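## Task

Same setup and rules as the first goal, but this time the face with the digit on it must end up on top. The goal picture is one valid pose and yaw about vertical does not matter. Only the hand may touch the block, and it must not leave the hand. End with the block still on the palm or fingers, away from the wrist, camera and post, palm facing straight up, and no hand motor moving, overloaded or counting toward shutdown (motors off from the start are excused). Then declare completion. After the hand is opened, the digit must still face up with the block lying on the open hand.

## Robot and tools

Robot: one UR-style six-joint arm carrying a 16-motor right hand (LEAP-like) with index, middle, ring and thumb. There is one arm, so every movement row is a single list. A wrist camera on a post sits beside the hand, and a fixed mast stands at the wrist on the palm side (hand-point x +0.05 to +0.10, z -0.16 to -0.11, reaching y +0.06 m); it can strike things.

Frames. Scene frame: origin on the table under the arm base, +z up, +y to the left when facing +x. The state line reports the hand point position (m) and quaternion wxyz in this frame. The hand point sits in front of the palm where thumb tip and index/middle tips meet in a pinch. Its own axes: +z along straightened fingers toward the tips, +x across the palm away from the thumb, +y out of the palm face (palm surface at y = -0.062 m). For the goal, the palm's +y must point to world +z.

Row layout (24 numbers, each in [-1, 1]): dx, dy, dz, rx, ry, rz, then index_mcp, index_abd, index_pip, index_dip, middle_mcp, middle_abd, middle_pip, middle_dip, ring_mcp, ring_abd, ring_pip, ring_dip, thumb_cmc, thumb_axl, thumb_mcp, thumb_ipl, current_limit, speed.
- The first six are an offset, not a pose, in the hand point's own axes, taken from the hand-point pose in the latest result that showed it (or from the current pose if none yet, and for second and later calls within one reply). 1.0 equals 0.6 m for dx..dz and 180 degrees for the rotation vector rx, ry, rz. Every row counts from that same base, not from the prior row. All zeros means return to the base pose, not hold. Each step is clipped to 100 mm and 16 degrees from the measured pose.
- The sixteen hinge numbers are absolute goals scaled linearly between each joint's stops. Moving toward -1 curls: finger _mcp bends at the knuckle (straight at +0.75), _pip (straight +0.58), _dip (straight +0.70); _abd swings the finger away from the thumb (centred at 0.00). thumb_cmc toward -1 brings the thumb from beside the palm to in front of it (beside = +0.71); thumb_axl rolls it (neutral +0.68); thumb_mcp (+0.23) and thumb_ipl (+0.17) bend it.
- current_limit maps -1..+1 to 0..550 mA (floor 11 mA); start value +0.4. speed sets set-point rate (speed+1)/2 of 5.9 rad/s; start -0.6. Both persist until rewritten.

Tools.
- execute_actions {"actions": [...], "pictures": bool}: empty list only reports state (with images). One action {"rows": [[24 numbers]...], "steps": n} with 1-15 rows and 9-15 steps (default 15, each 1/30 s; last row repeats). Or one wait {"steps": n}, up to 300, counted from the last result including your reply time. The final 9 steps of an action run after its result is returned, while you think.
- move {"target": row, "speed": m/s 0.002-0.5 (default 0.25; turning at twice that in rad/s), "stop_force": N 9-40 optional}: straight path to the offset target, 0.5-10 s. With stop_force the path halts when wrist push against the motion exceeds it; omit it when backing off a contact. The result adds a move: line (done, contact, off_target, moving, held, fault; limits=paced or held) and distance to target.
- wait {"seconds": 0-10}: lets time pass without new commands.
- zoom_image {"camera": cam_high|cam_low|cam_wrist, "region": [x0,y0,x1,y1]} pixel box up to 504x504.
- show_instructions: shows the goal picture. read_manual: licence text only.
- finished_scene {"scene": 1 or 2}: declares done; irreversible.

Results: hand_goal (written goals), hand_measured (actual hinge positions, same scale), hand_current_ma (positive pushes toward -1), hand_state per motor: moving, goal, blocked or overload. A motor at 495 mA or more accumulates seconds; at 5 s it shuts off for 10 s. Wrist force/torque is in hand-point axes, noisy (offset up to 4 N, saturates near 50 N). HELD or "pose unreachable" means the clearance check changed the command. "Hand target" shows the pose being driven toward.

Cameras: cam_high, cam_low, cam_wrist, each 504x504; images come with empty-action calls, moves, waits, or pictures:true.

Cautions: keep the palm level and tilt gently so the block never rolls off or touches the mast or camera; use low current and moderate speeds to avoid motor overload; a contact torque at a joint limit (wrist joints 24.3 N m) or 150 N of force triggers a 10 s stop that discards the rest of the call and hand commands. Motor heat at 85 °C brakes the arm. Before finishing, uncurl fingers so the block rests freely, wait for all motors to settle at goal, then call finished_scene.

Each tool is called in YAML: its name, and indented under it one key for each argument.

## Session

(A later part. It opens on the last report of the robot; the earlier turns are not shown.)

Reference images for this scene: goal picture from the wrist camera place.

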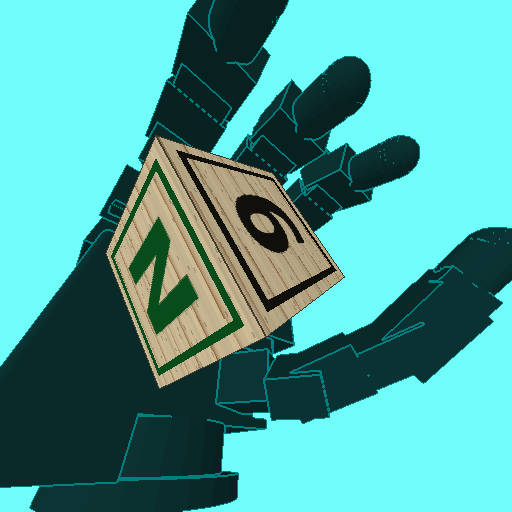

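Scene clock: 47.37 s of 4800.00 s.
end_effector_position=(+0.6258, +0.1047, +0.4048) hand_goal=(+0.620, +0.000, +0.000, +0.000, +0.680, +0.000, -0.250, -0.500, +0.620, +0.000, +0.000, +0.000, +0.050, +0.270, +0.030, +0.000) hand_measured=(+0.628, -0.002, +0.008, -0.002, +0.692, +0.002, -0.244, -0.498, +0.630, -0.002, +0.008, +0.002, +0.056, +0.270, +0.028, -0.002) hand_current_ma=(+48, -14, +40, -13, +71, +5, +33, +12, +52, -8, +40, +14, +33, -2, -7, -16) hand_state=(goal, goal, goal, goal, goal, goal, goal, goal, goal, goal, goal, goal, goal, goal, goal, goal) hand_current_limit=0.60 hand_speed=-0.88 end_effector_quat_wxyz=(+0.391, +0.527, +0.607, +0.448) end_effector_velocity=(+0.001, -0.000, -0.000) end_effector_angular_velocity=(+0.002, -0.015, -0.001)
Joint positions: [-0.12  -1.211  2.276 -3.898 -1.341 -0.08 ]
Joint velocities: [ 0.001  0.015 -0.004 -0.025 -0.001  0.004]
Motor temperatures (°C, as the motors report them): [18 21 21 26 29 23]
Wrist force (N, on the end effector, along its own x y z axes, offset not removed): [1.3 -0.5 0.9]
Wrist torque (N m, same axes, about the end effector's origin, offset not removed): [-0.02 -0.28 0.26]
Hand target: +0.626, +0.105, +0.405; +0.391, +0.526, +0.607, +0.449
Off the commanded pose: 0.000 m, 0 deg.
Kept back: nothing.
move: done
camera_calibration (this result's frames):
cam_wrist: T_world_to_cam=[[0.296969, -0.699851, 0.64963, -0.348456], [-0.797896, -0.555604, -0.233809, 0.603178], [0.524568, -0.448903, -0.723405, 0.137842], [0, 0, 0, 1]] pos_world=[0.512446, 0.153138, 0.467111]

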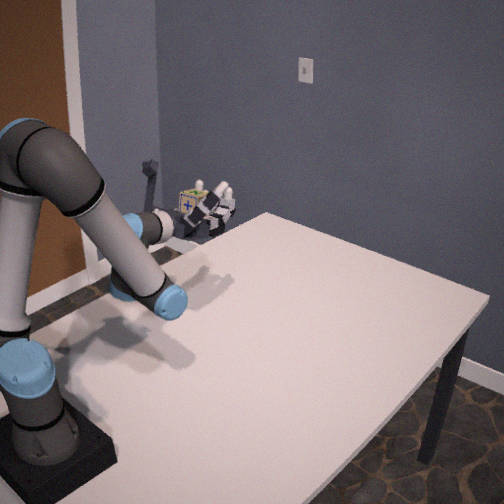

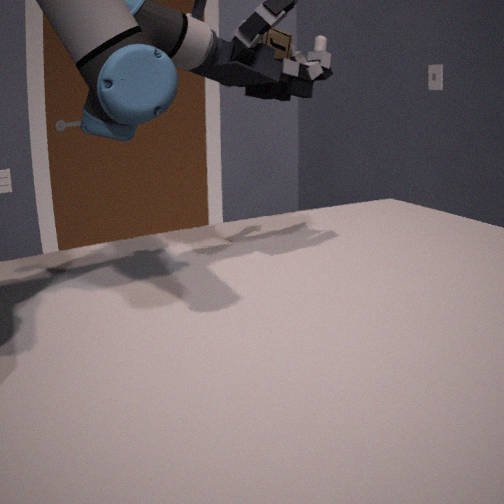

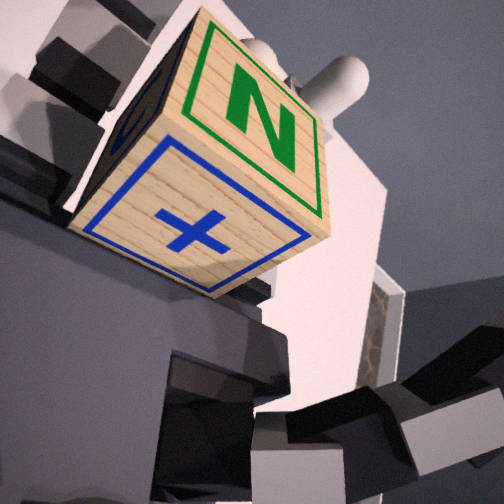

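move:
  target: [0,0.06,0,-0.13,0,0,0.72,0,-0.3,0,0.72,0,-0.9,-0.1,0.72,0,-0.3,0,0.0,0.27,0.03,0,0.6,-0.88]
  speed: 0.15

zoom_image:
  camera: "cam_high"
  region: [140,150,250,260]

Scene clock: 49.80 s of 4800.00 s.
end_effector_position=(+0.6360, +0.1063, +0.4390) hand_goal=(+0.720, +0.000, -0.300, +0.000, +0.720, +0.000, -0.900, -0.100, +0.720, +0.000, -0.300, +0.000, +0.000, +0.270, +0.030, +0.000) hand_measured=(+0.728, -0.002, -0.296, -0.002, +0.740, +0.002, -0.746, -0.080, +0.730, -0.002, -0.296, +0.002, +0.016, +0.270, +0.028, -0.002) hand_current_ma=(+45, -14, +24, -13, +124, +5, +440, +114, +50, -8, +24, +13, +84, -2, -7, -15) hand_state=(goal, goal, goal, goal, goal, goal, blocked, blocked, goal, goal, goal, goal, goal, goal, goal, goal) hand_current_limit=0.60 hand_speed=-0.88 end_effector_quat_wxyz=(+0.490, +0.436, +0.504, +0.562) end_effector_velocity=(-0.000, -0.000, +0.001) end_effector_angular_velocity=(+0.000, -0.001, -0.001)
Joint positions: [-0.1   -0.939  2.068 -4.381 -1.349  0.017]
Joint velocities: [ 0.    -0.001  0.     0.    -0.001  0.   ]
Motor temperatures (°C, as the motors report them): [18 21 21 26 29 23]
Wrist force (N, on the end effector, along its own x y z axes, offset not removed): [0.8 -1.8 -0.4]
Wrist torque (N m, same axes, about the end effector's origin, offset not removed): [-0.21 -0.20 0.13]
Hand target: +0.636, +0.106, +0.439; +0.490, +0.436, +0.504, +0.562
Off the commanded pose: 0.000 m, 0 deg.
Kept back: nothing.
move: done
camera_calibration (this result's frames):
cam_wrist: T_world_to_cam=[[0.0262229, -0.73765, 0.674674, -0.20738], [-0.634887, -0.533604, -0.558735, 0.656815], [0.77216, -0.41369, -0.482317, -0.109156], [0, 0, 0, 1]] pos_world=[0.506727, 0.152349, 0.454252]

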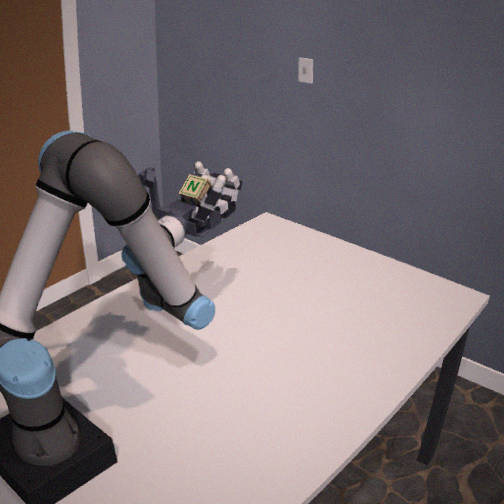

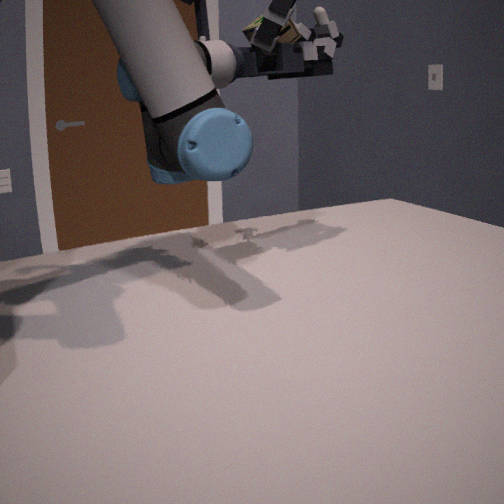

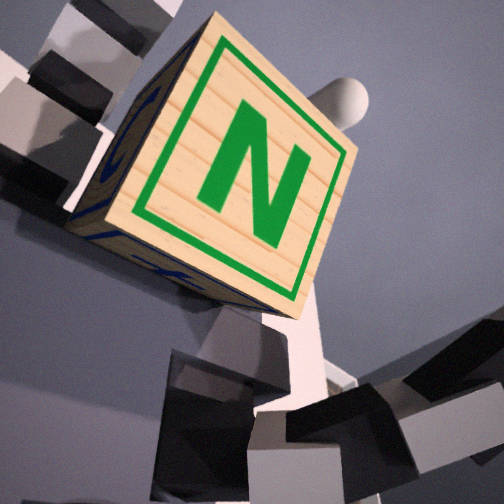

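Region (140, 150, 250, 260) of cam_high's 504x504 image, scaled by 4.582, with more detail than that image has.

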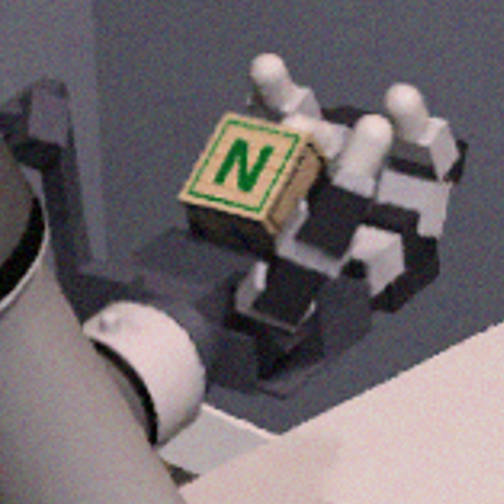

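move:
  target: [0,0.03,0,-0.05,0,0,0.72,0,-0.3,0,0.75,0,0.3,-0.1,0.72,0,-0.3,0,0.0,0.27,0.03,0,0.6,-0.75]
  speed: 0.12

move:
  target: [0,0,0,0,0,0,0.72,0,-0.3,0,0.75,0,0.1,-1,0.72,0,-0.3,0,0.0,0.27,0.03,0,0.6,-0.5]

Scene clock: 52.33 s of 4800.00 s.
end_effector_position=(+0.6340, +0.1061, +0.4568) hand_goal=(+0.720, +0.000, -0.300, +0.000, +0.750, +0.000, +0.300, -0.100, +0.720, +0.000, -0.300, +0.000, +0.000, +0.270, +0.030, +0.000) hand_measured=(+0.728, -0.002, -0.296, -0.002, +0.758, +0.002, +0.300, -0.098, +0.730, -0.002, -0.296, +0.002, +0.016, +0.270, +0.030, -0.002) hand_current_ma=(+45, -14, +20, -13, +51, +5, -2, +11, +50, -8, +20, +12, +84, -2, -4, -13) hand_state=(goal, goal, goal, goal, goal, goal, goal, goal, goal, goal, goal, goal, goal, goal, goal, goal) hand_current_limit=0.60 hand_speed=-0.75 end_effector_quat_wxyz=(+0.522, +0.397, +0.458, +0.600) end_effector_velocity=(+0.000, -0.000, +0.000) end_effector_angular_velocity=(+0.001, +0.000, -0.002)
Joint positions: [-0.091 -0.872  1.967 -4.508 -1.363  0.05 ]
Joint velocities: [ 0.     0.    -0.001  0.001 -0.002 -0.   ]
Motor temperatures (°C, as the motors report them): [18 21 21 26 29 23]
Wrist force (N, on the end effector, along its own x y z axes, offset not removed): [1.6 1.4 1.3]
Wrist torque (N m, same axes, about the end effector's origin, offset not removed): [0.04 -0.32 0.31]
Hand target: +0.634, +0.106, +0.457; +0.522, +0.397, +0.458, +0.600
Off the commanded pose: 0.000 m, 0 deg.
Kept back: nothing.
move: done
camera_calibration (this result's frames):
cam_wrist: T_world_to_cam=[[-0.0770769, -0.752145, 0.654474, -0.143257], [-0.539582, -0.520521, -0.661747, 0.650594], [0.838398, -0.404148, -0.365724, -0.19536], [0, 0, 0, 1]] pos_world=[0.503796, 0.151944, 0.45284]

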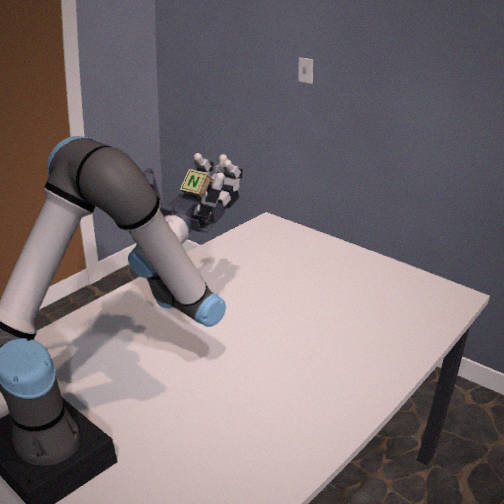

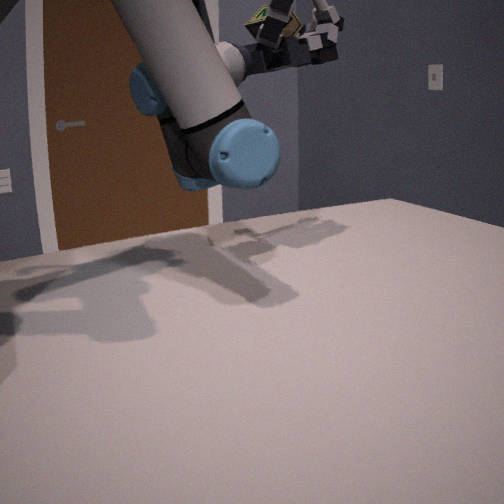

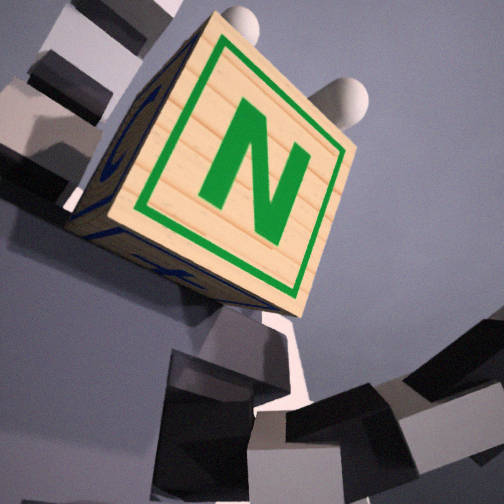

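Scene clock: 53.37 s of 4800.00 s.
end_effector_position=(+0.6340, +0.1061, +0.4568) hand_goal=(+0.720, +0.000, -0.300, +0.000, +0.750, +0.000, +0.100, -1.000, +0.720, +0.000, -0.300, +0.000, +0.000, +0.270, +0.030, +0.000) hand_measured=(+0.728, -0.002, -0.296, -0.002, +0.758, +0.002, +0.106, -0.998, +0.730, -0.002, -0.296, +0.002, +0.016, +0.270, +0.030, -0.002) hand_current_ma=(+45, -14, +20, -13, +51, +5, +29, +11, +50, -8, +20, +12, +84, -2, -4, -13) hand_state=(goal, goal, goal, goal, goal, goal, goal, goal, goal, goal, goal, goal, goal, goal, goal, goal) hand_current_limit=0.60 hand_speed=-0.50 end_effector_quat_wxyz=(+0.522, +0.397, +0.458, +0.600) end_effector_velocity=(+0.000, +0.001, +0.001) end_effector_angular_velocity=(-0.001, -0.002, +0.001)
Joint positions: [-0.091 -0.872  1.967 -4.508 -1.363  0.05 ]
Joint velocities: [ 0.001 -0.001 -0.002  0.001  0.001 -0.   ]
Motor temperatures (°C, as the motors report them): [18 21 21 26 29 23]
Wrist force (N, on the end effector, along its own x y z axes, offset not removed): [0.9 -0.9 -0.1]
Wrist torque (N m, same axes, about the end effector's origin, offset not removed): [-0.13 -0.19 0.09]
Hand target: +0.634, +0.106, +0.457; +0.522, +0.397, +0.458, +0.600
Off the commanded pose: 0.000 m, 0 deg.
Kept back: nothing.
move: done
camera_calibration (this result's frames):
cam_wrist: T_world_to_cam=[[-0.0770779, -0.752145, 0.654474, -0.143257], [-0.53958, -0.520521, -0.661748, 0.650594], [0.838398, -0.404148, -0.365722, -0.195361], [0, 0, 0, 1]] pos_world=[0.503796, 0.151944, 0.452839]

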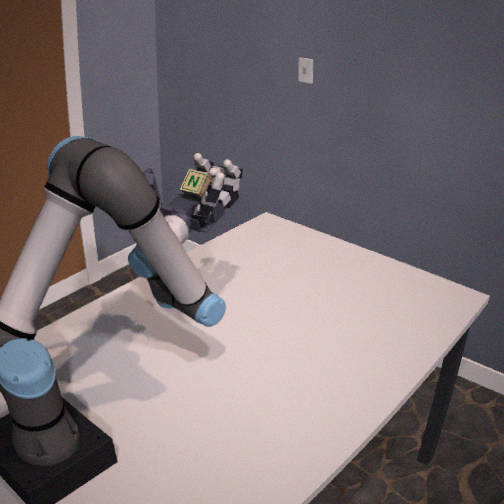

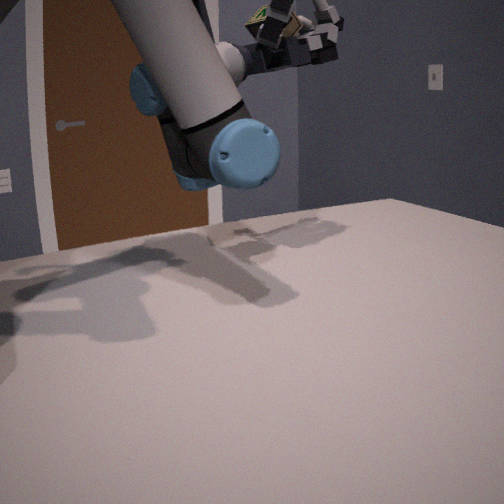

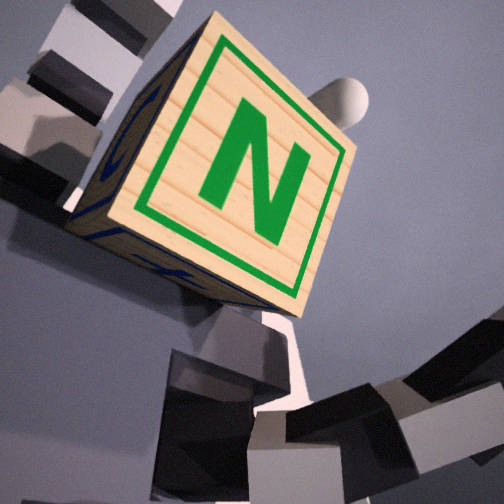

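move:
  target: [0,0,0,0,0,0,0.72,0,-0.3,0,0.78,0,-0.7,-1,0.72,0,-0.3,0,0.0,0.27,0.03,0,0.6,-0.75]

Scene clock: 54.77 s of 4800.00 s.
end_effector_position=(+0.6340, +0.1061, +0.4568) hand_goal=(+0.720, +0.000, -0.300, +0.000, +0.780, +0.000, -0.700, -1.000, +0.720, +0.000, -0.300, +0.000, +0.000, +0.270, +0.030, +0.000) hand_measured=(+0.728, -0.002, -0.296, -0.002, +0.800, +0.002, -0.266, -0.982, +0.730, -0.002, -0.296, +0.002, +0.016, +0.270, +0.030, -0.002) hand_current_ma=(+45, -14, +19, -13, +124, +5, +440, +97, +50, -8, +20, +12, +84, -2, -4, -13) hand_state=(goal, goal, goal, goal, goal, goal, blocked, goal, goal, goal, goal, goal, goal, goal, goal, goal) hand_current_limit=0.60 hand_speed=-0.75 end_effector_quat_wxyz=(+0.522, +0.397, +0.458, +0.600) end_effector_velocity=(+0.000, +0.001, -0.001) end_effector_angular_velocity=(+0.001, +0.003, +0.002)
Joint positions: [-0.091 -0.872  1.967 -4.508 -1.363  0.05 ]
Joint velocities: [ 0.001 -0.     0.001  0.002  0.001  0.001]
Motor temperatures (°C, as the motors report them): [18 21 21 26 29 23]
Wrist force (N, on the end effector, along its own x y z axes, offset not removed): [1.8 -1.3 -1.1]
Wrist torque (N m, same axes, about the end effector's origin, offset not removed): [-0.10 -0.28 0.26]
Hand target: +0.634, +0.106, +0.457; +0.522, +0.397, +0.458, +0.600
Off the commanded pose: 0.000 m, 0 deg.
Kept back: nothing.
move: done
camera_calibration (this result's frames):
cam_wrist: T_world_to_cam=[[-0.0770779, -0.752145, 0.654474, -0.143256], [-0.53958, -0.520521, -0.661748, 0.650594], [0.838398, -0.404148, -0.365722, -0.195361], [0, 0, 0, 1]] pos_world=[0.503796, 0.151944, 0.452839]

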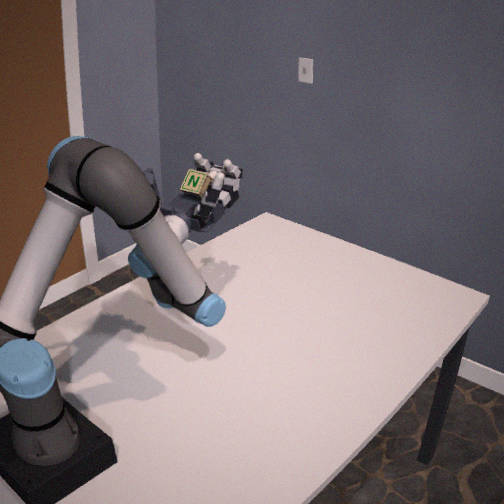

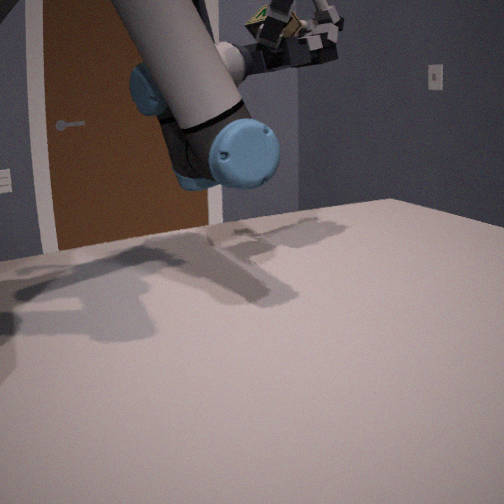

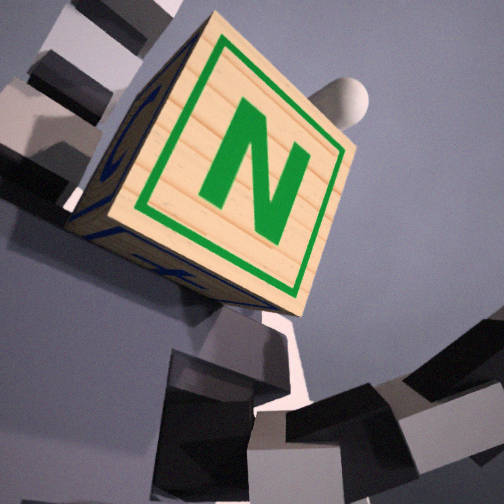

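move:
  target: [0,0,0,0,0,0,0.3,-0.35,0.6,0.7,0.8,0,0.9,0.7,0.3,0.35,0.6,0.7,0.0,0.27,0.03,0,0.6,-0.4]

move:
  target: [0,0,0,0,0,0,-0.4,-0.35,0.6,0.7,0.8,0,0.9,0.7,-0.4,0.35,0.6,0.7,0.0,0.27,0.03,0,0.6,-0.75]

Scene clock: 57.10 s of 4800.00 s.
end_effector_position=(+0.6340, +0.1061, +0.4568) hand_goal=(+0.300, -0.350, +0.600, +0.700, +0.800, +0.000, +0.900, +0.700, +0.300, +0.350, +0.600, +0.700, +0.000, +0.270, +0.030, +0.000) hand_measured=(+0.318, -0.348, +0.608, +0.700, +0.808, +0.000, +0.900, +0.698, +0.322, +0.348, +0.608, +0.700, +0.016, +0.270, +0.030, -0.002) hand_current_ma=(+104, +7, +40, +1, +54, -4, +3, -11, +123, -8, +40, +2, +84, -2, -4, -13) hand_state=(goal, goal, goal, goal, goal, goal, goal, goal, blocked, goal, goal, goal, goal, goal, goal, goal) hand_current_limit=0.60 hand_speed=-0.40 end_effector_quat_wxyz=(+0.522, +0.397, +0.458, +0.600) end_effector_velocity=(+0.000, +0.000, -0.000) end_effector_angular_velocity=(-0.000, +0.001, +0.000)
Joint positions: [-0.091 -0.872  1.967 -4.508 -1.363  0.05 ]
Joint velocities: [ 0.001  0.001 -0.     0.001 -0.    -0.   ]
Motor temperatures (°C, as the motors report them): [18 21 21 26 29 23]
Wrist force (N, on the end effector, along its own x y z axes, offset not removed): [1.0 -0.6 0.8]
Wrist torque (N m, same axes, about the end effector's origin, offset not removed): [-0.16 -0.21 0.14]
Hand target: +0.634, +0.106, +0.457; +0.522, +0.397, +0.458, +0.600
Off the commanded pose: 0.000 m, 0 deg.
Kept back: nothing.
move: done
camera_calibration (this result's frames):
cam_wrist: T_world_to_cam=[[-0.0770776, -0.752146, 0.654474, -0.143256], [-0.539581, -0.52052, -0.661748, 0.650594], [0.838398, -0.404148, -0.365723, -0.19536], [0, 0, 0, 1]] pos_world=[0.503796, 0.151944, 0.452839]

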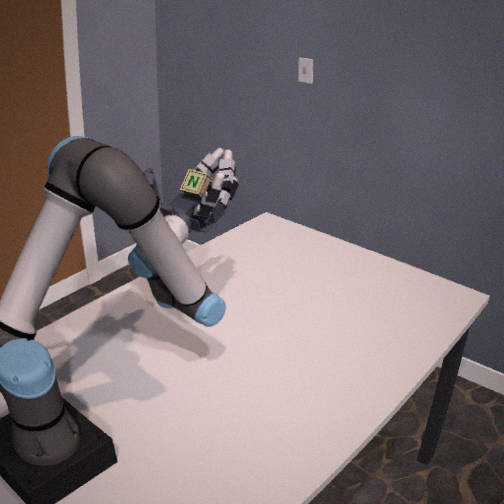

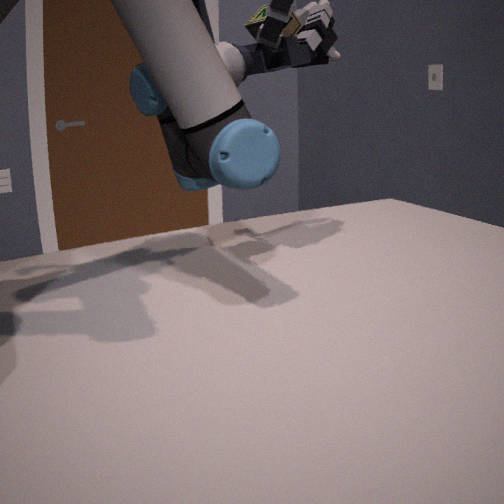

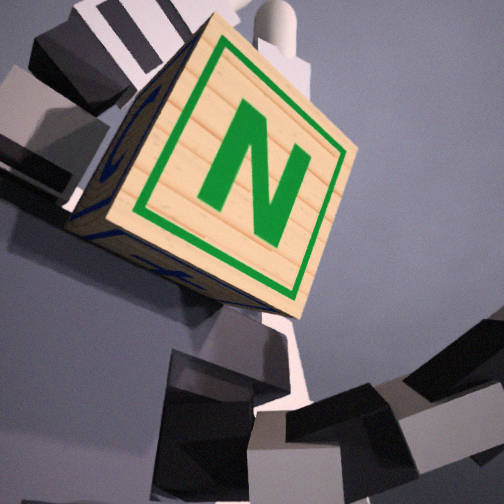

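Scene clock: 58.23 s of 4800.00 s.
end_effector_position=(+0.6340, +0.1061, +0.4568) hand_goal=(-0.400, -0.350, +0.600, +0.700, +0.800, +0.000, +0.900, +0.700, -0.400, +0.350, +0.600, +0.700, +0.000, +0.270, +0.030, +0.000) hand_measured=(+0.136, -0.326, +0.608, +0.700, +0.808, +0.000, +0.900, +0.698, +0.020, +0.326, +0.606, +0.700, +0.016, +0.270, +0.030, -0.002) hand_current_ma=(+440, +115, +37, +1, +54, -4, +3, -11, +436, -110, +32, +2, +84, -2, -4, -13) hand_state=(blocked, blocked, goal, goal, goal, goal, goal, goal, blocked, blocked, goal, goal, goal, goal, goal, goal) hand_current_limit=0.60 hand_speed=-0.75 end_effector_quat_wxyz=(+0.522, +0.397, +0.458, +0.600) end_effector_velocity=(-0.000, +0.001, -0.000) end_effector_angular_velocity=(-0.000, -0.001, +0.002)
Joint positions: [-0.091 -0.872  1.967 -4.508 -1.363  0.05 ]
Joint velocities: [ 0.001  0.     0.    -0.001  0.001  0.   ]
Motor temperatures (°C, as the motors report them): [18 21 21 26 29 23]
Wrist force (N, on the end effector, along its own x y z axes, offset not removed): [2.2 -0.1 -0.4]
Wrist torque (N m, same axes, about the end effector's origin, offset not removed): [-0.09 -0.30 0.27]
Hand target: +0.634, +0.106, +0.457; +0.522, +0.397, +0.458, +0.600
Off the commanded pose: 0.000 m, 0 deg.
Kept back: nothing.
move: done
camera_calibration (this result's frames):
cam_wrist: T_world_to_cam=[[-0.0770777, -0.752146, 0.654474, -0.143256], [-0.539581, -0.52052, -0.661748, 0.650594], [0.838398, -0.404148, -0.365723, -0.19536], [0, 0, 0, 1]] pos_world=[0.503796, 0.151944, 0.452839]

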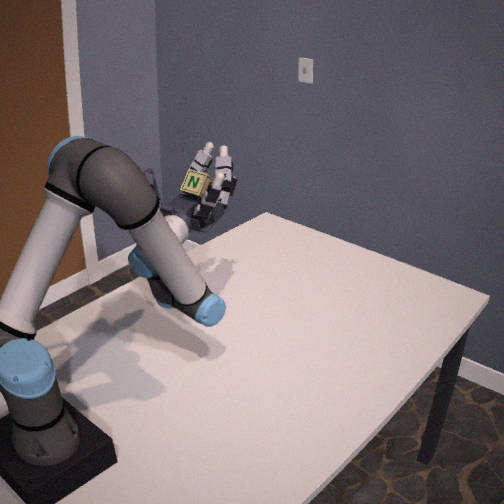

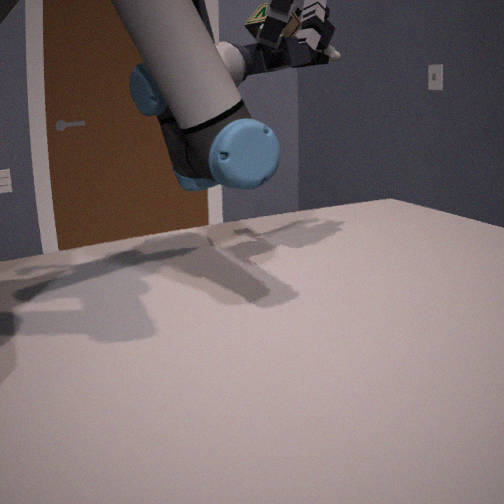

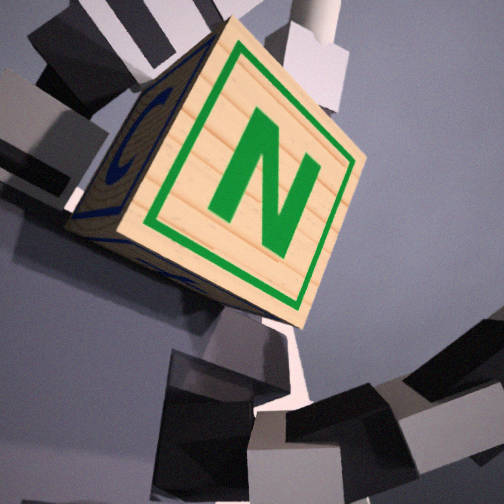

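move:
  target: [0,0,0,0,0,0,-0.1,0,0.6,0.7,-0.3,0,0.6,0.7,-0.1,0,0.6,0.7,0.0,0.27,0.03,0,0.75,-0.7]

Scene clock: 59.87 s of 4800.00 s.
end_effector_position=(+0.6340, +0.1061, +0.4568) hand_goal=(-0.100, +0.000, +0.600, +0.700, -0.300, +0.000, +0.600, +0.700, -0.100, +0.000, +0.600, +0.700, +0.000, +0.270, +0.030, +0.000) hand_measured=(-0.090, -0.002, +0.604, +0.700, +0.056, +0.000, +0.610, +0.698, -0.088, +0.004, +0.604, +0.700, +0.016, +0.270, +0.030, -0.002) hand_current_ma=(+57, -14, +23, +1, +481, -1, +48, -10, +61, +15, +23, +2, +84, -2, -4, -13) hand_state=(goal, goal, goal, goal, blocked, goal, goal, goal, goal, goal, goal, goal, goal, goal, goal, goal) hand_current_limit=0.75 hand_speed=-0.70 end_effector_quat_wxyz=(+0.522, +0.397, +0.458, +0.600) end_effector_velocity=(+0.000, +0.000, -0.000) end_effector_angular_velocity=(-0.000, +0.002, -0.000)
Joint positions: [-0.091 -0.872  1.967 -4.508 -1.363  0.05 ]
Joint velocities: [ 0.    -0.001  0.001  0.001 -0.    -0.   ]
Motor temperatures (°C, as the motors report them): [18 21 21 26 29 23]
Wrist force (N, on the end effector, along its own x y z axes, offset not removed): [2.0 0.6 -0.8]
Wrist torque (N m, same axes, about the end effector's origin, offset not removed): [0.12 -0.29 0.29]
Hand target: +0.634, +0.106, +0.457; +0.522, +0.397, +0.458, +0.600
Off the commanded pose: 0.000 m, 0 deg.
Kept back: nothing.
move: done
camera_calibration (this result's frames):
cam_wrist: T_world_to_cam=[[-0.077079, -0.752146, 0.654473, -0.143255], [-0.539581, -0.52052, -0.661749, 0.650594], [0.838398, -0.404148, -0.365722, -0.195361], [0, 0, 0, 1]] pos_world=[0.503796, 0.151944, 0.452839]

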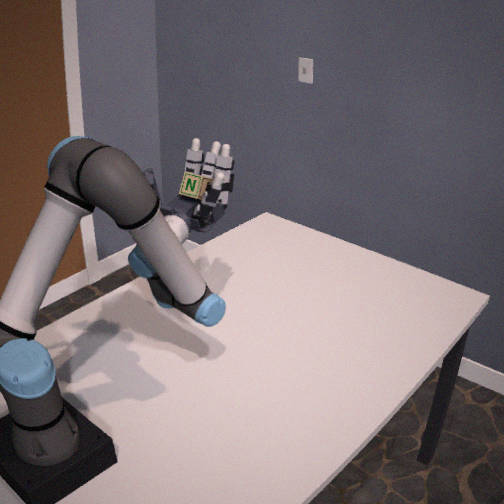

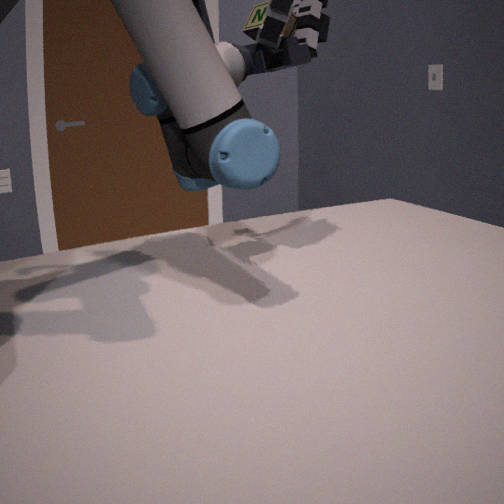

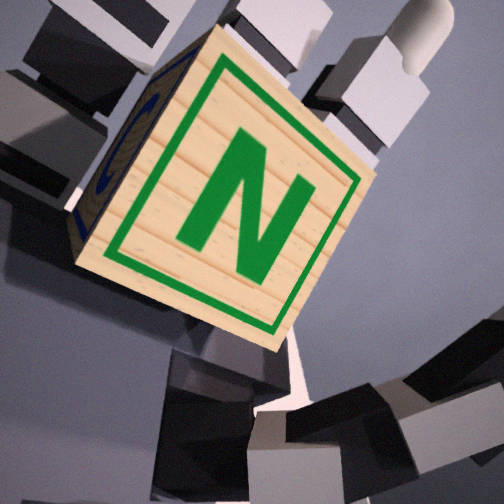

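move:
  target: [0,0,0,0,0,0,0.35,-0.35,0.6,0.7,0.8,0,0.9,0.7,0.35,0.35,0.6,0.7,0.0,0.27,0.03,0,0.75,-0.5]

move:
  target: [0,0,0,0,0,0,-0.5,-0.35,0.6,0.7,0.1,0,0.9,0.7,-0.5,0.35,0.6,0.7,0.0,0.27,0.03,0,0.75,-0.7]

Scene clock: 62.50 s of 4800.00 s.
end_effector_position=(+0.6340, +0.1061, +0.4568) hand_goal=(+0.350, -0.350, +0.600, +0.700, +0.800, +0.000, +0.900, +0.700, +0.350, +0.350, +0.600, +0.700, +0.000, +0.270, +0.030, +0.000) hand_measured=(+0.368, -0.332, +0.598, +0.700, +0.808, +0.000, +0.900, +0.698, +0.368, +0.328, +0.598, +0.700, +0.016, +0.270, +0.030, -0.002) hand_current_ma=(+98, +92, -7, +1, +52, -2, +5, -10, +97, -101, -5, +2, +84, -2, -4, -13) hand_state=(goal, goal, goal, goal, goal, goal, goal, goal, goal, blocked, goal, goal, goal, goal, goal, goal) hand_current_limit=0.75 hand_speed=-0.50 end_effector_quat_wxyz=(+0.522, +0.397, +0.458, +0.600) end_effector_velocity=(+0.000, -0.000, -0.000) end_effector_angular_velocity=(+0.000, +0.001, -0.000)
Joint positions: [-0.091 -0.872  1.967 -4.508 -1.363  0.05 ]
Joint velocities: [-0.     0.    -0.     0.001 -0.     0.   ]
Motor temperatures (°C, as the motors report them): [18 21 21 26 29 23]
Wrist force (N, on the end effector, along its own x y z axes, offset not removed): [1.0 0.9 -1.9]
Wrist torque (N m, same axes, about the end effector's origin, offset not removed): [0.27 -0.10 0.22]
Hand target: +0.634, +0.106, +0.457; +0.522, +0.397, +0.458, +0.600
Off the commanded pose: 0.000 m, 0 deg.
Kept back: nothing.
move: done
camera_calibration (this result's frames):
cam_wrist: T_world_to_cam=[[-0.0770789, -0.752146, 0.654473, -0.143255], [-0.539581, -0.520519, -0.661749, 0.650594], [0.838398, -0.404148, -0.365723, -0.19536], [0, 0, 0, 1]] pos_world=[0.503796, 0.151944, 0.452839]

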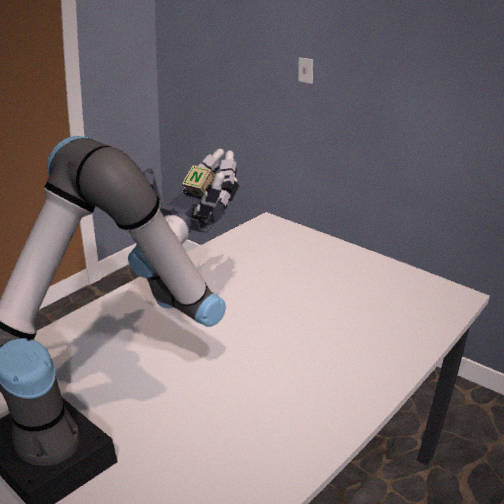

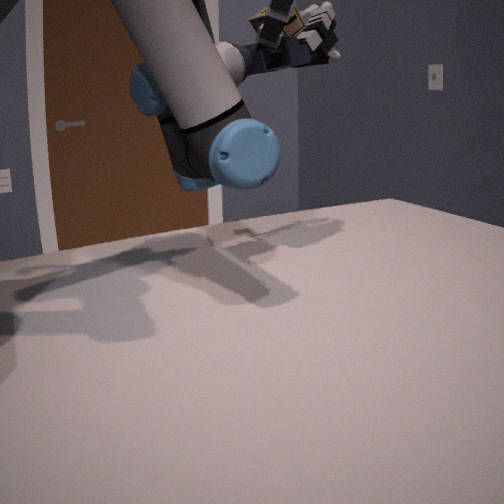

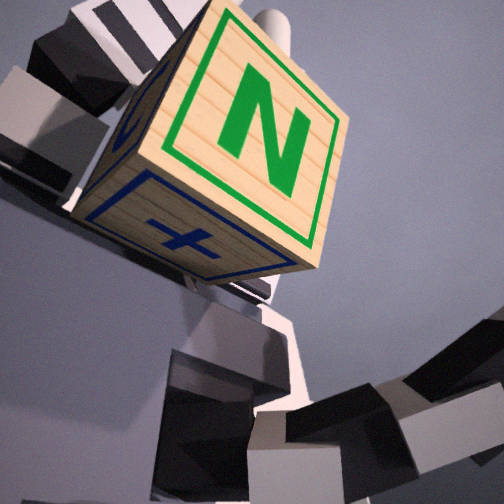

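Scene clock: 63.90 s of 4800.00 s.
end_effector_position=(+0.6340, +0.1061, +0.4568) hand_goal=(-0.500, -0.350, +0.600, +0.700, +0.100, +0.000, +0.900, +0.700, -0.500, +0.350, +0.600, +0.700, +0.000, +0.270, +0.030, +0.000) hand_measured=(+0.062, -0.290, +0.600, +0.700, +0.154, -0.004, +0.912, +0.700, +0.072, +0.280, +0.604, +0.700, +0.016, +0.270, +0.030, -0.002) hand_current_ma=(+481, +288, -5, +1, +335, -18, +64, -3, +481, -305, +23, +2, +84, -2, -4, -13) hand_state=(blocked, blocked, goal, goal, blocked, goal, goal, goal, blocked, blocked, goal, goal, goal, goal, goal, goal) hand_current_limit=0.75 hand_speed=-0.70 end_effector_quat_wxyz=(+0.522, +0.397, +0.458, +0.600) end_effector_velocity=(+0.000, -0.000, -0.001) end_effector_angular_velocity=(+0.000, +0.002, -0.001)
Joint positions: [-0.091 -0.872  1.967 -4.508 -1.363  0.05 ]
Joint velocities: [-0.     0.     0.001  0.001 -0.001 -0.   ]
Motor temperatures (°C, as the motors report them): [18 21 21 26 29 23]
Wrist force (N, on the end effector, along its own x y z axes, offset not removed): [0.5 -0.8 -0.9]
Wrist torque (N m, same axes, about the end effector's origin, offset not removed): [0.01 -0.16 0.12]
Hand target: +0.634, +0.106, +0.457; +0.522, +0.397, +0.458, +0.600
Off the commanded pose: 0.000 m, 0 deg.
Kept back: nothing.
move: done
camera_calibration (this result's frames):
cam_wrist: T_world_to_cam=[[-0.0770785, -0.752146, 0.654473, -0.143255], [-0.539581, -0.52052, -0.661749, 0.650594], [0.838398, -0.404148, -0.365723, -0.19536], [0, 0, 0, 1]] pos_world=[0.503796, 0.151944, 0.452839]

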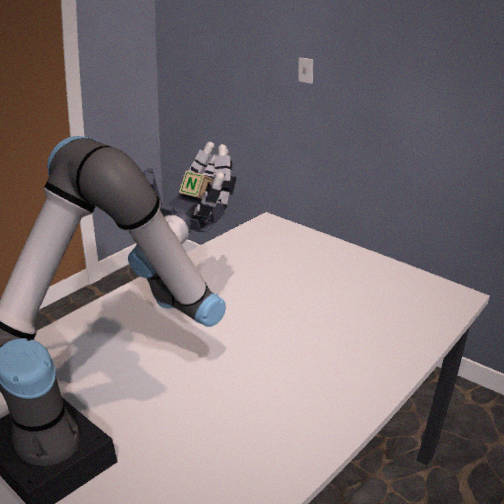

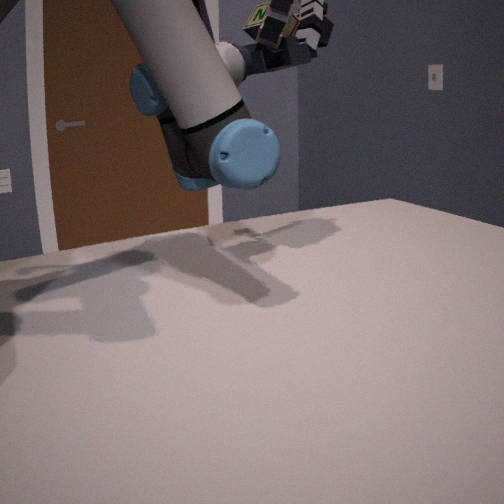

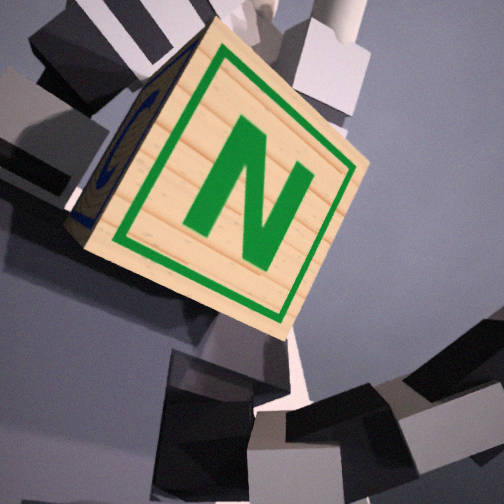

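move:
  target: [0,0,0,0,0,0,0.1,0.1,0.6,0.7,-0.35,0,0.3,0.7,0.1,-0.1,0.6,0.7,0.0,0.27,0.03,0,0.78,-0.6]

Scene clock: 64.87 s of 4800.00 s.
end_effector_position=(+0.6340, +0.1061, +0.4568) hand_goal=(+0.100, +0.100, +0.600, +0.700, -0.350, +0.000, +0.300, +0.700, +0.100, -0.100, +0.600, +0.700, +0.000, +0.270, +0.030, +0.000) hand_measured=(+0.104, +0.098, +0.600, +0.700, +0.034, +0.000, +0.656, +0.700, +0.104, -0.098, +0.600, +0.700, +0.016, +0.270, +0.030, -0.002) hand_current_ma=(+23, -12, -5, +1, +490, -2, +490, -1, +25, +13, -4, +2, +83, -2, -4, -13) hand_state=(goal, goal, goal, goal, blocked, goal, blocked, goal, goal, goal, goal, goal, goal, goal, goal, goal) hand_current_limit=0.78 hand_speed=-0.60 end_effector_quat_wxyz=(+0.522, +0.397, +0.458, +0.600) end_effector_velocity=(+0.000, +0.000, +0.001) end_effector_angular_velocity=(-0.000, -0.001, +0.001)
Joint positions: [-0.091 -0.872  1.967 -4.508 -1.363  0.05 ]
Joint velocities: [-0.    -0.    -0.002  0.001  0.001  0.   ]
Motor temperatures (°C, as the motors report them): [18 21 21 26 29 23]
Wrist force (N, on the end effector, along its own x y z axes, offset not removed): [0.4 0.4 0.4]
Wrist torque (N m, same axes, about the end effector's origin, offset not removed): [-0.07 -0.23 0.15]
Hand target: +0.634, +0.106, +0.457; +0.522, +0.397, +0.458, +0.600
Off the commanded pose: 0.000 m, 0 deg.
Kept back: nothing.
move: done
camera_calibration (this result's frames):
cam_wrist: T_world_to_cam=[[-0.0770842, -0.752146, 0.654473, -0.143253], [-0.539575, -0.52052, -0.661753, 0.650593], [0.838401, -0.404148, -0.365716, -0.195363], [0, 0, 0, 1]] pos_world=[0.503794, 0.151944, 0.45284]

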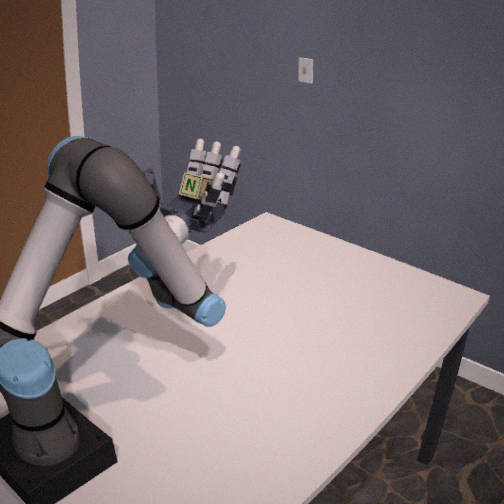

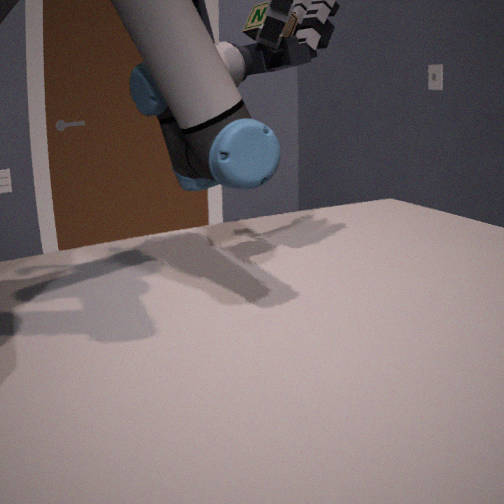

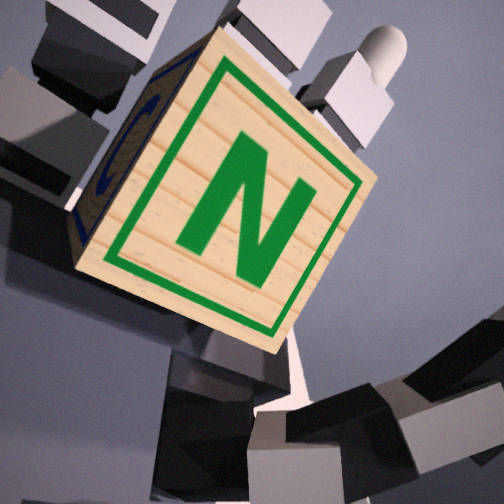

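The block's edge is catching on the middle link's step. Bend that link fully back out of the way.

move:
  target: [0,0,0,0,0,0,0.1,0.1,0.6,0.7,-0.4,0,1,0.7,0.1,-0.1,0.6,0.7,0.0,0.27,0.03,0,0.78,-0.8]

Scene clock: 66.23 s of 4800.00 s.
end_effector_position=(+0.6340, +0.1061, +0.4568) hand_goal=(+0.100, +0.100, +0.600, +0.700, -0.400, +0.000, +1.000, +0.700, +0.100, -0.100, +0.600, +0.700, +0.000, +0.270, +0.030, +0.000) hand_measured=(+0.104, +0.098, +0.600, +0.700, -0.054, +0.000, +1.000, +0.700, +0.104, -0.098, +0.600, +0.700, +0.016, +0.270, +0.030, -0.002) hand_current_ma=(+23, -12, -5, +1, +489, -2, +2, -1, +25, +13, -4, +2, +83, -2, -4, -13) hand_state=(goal, goal, goal, goal, blocked, goal, goal, goal, goal, goal, goal, goal, goal, goal, goal, goal) hand_current_limit=0.78 hand_speed=-0.80 end_effector_quat_wxyz=(+0.522, +0.397, +0.458, +0.600) end_effector_velocity=(-0.001, +0.000, -0.001) end_effector_angular_velocity=(+0.000, +0.001, +0.000)
Joint positions: [-0.091 -0.872  1.967 -4.508 -1.363  0.05 ]
Joint velocities: [ 0.001  0.     0.002 -0.002 -0.     0.   ]
Motor temperatures (°C, as the motors report them): [18 21 21 26 29 23]
Wrist force (N, on the end effector, along its own x y z axes, offset not removed): [2.0 0.8 0.0]
Wrist torque (N m, same axes, about the end effector's origin, offset not removed): [0.01 -0.28 0.23]
Hand target: +0.634, +0.106, +0.457; +0.522, +0.397, +0.458, +0.600
Off the commanded pose: 0.000 m, 0 deg.
Kept back: nothing.
move: done
camera_calibration (this result's frames):
cam_wrist: T_world_to_cam=[[-0.0770842, -0.752146, 0.654473, -0.143253], [-0.539575, -0.52052, -0.661753, 0.650593], [0.838401, -0.404148, -0.365715, -0.195363], [0, 0, 0, 1]] pos_world=[0.503794, 0.151944, 0.45284]

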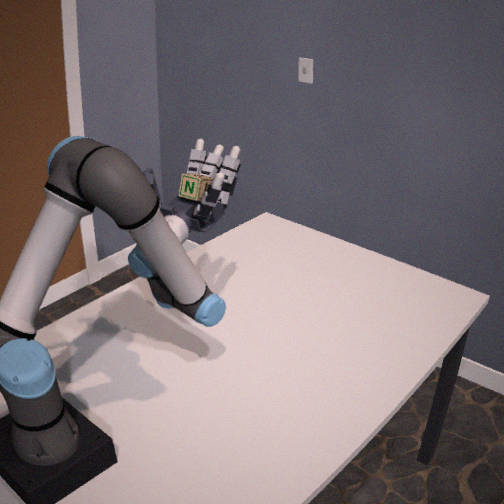

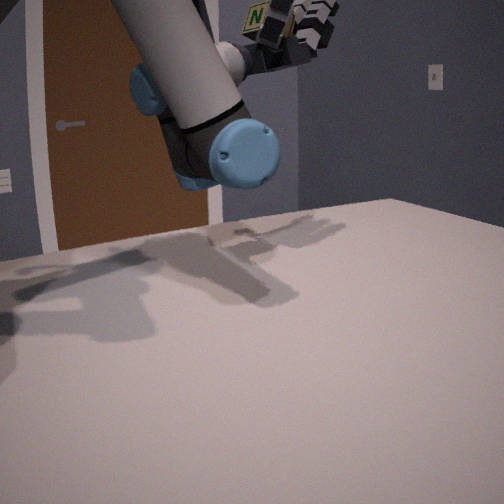

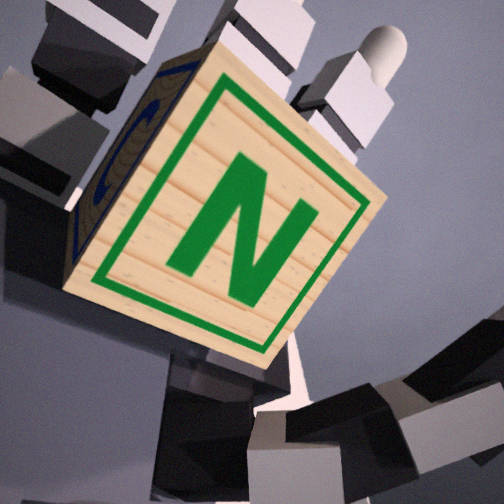

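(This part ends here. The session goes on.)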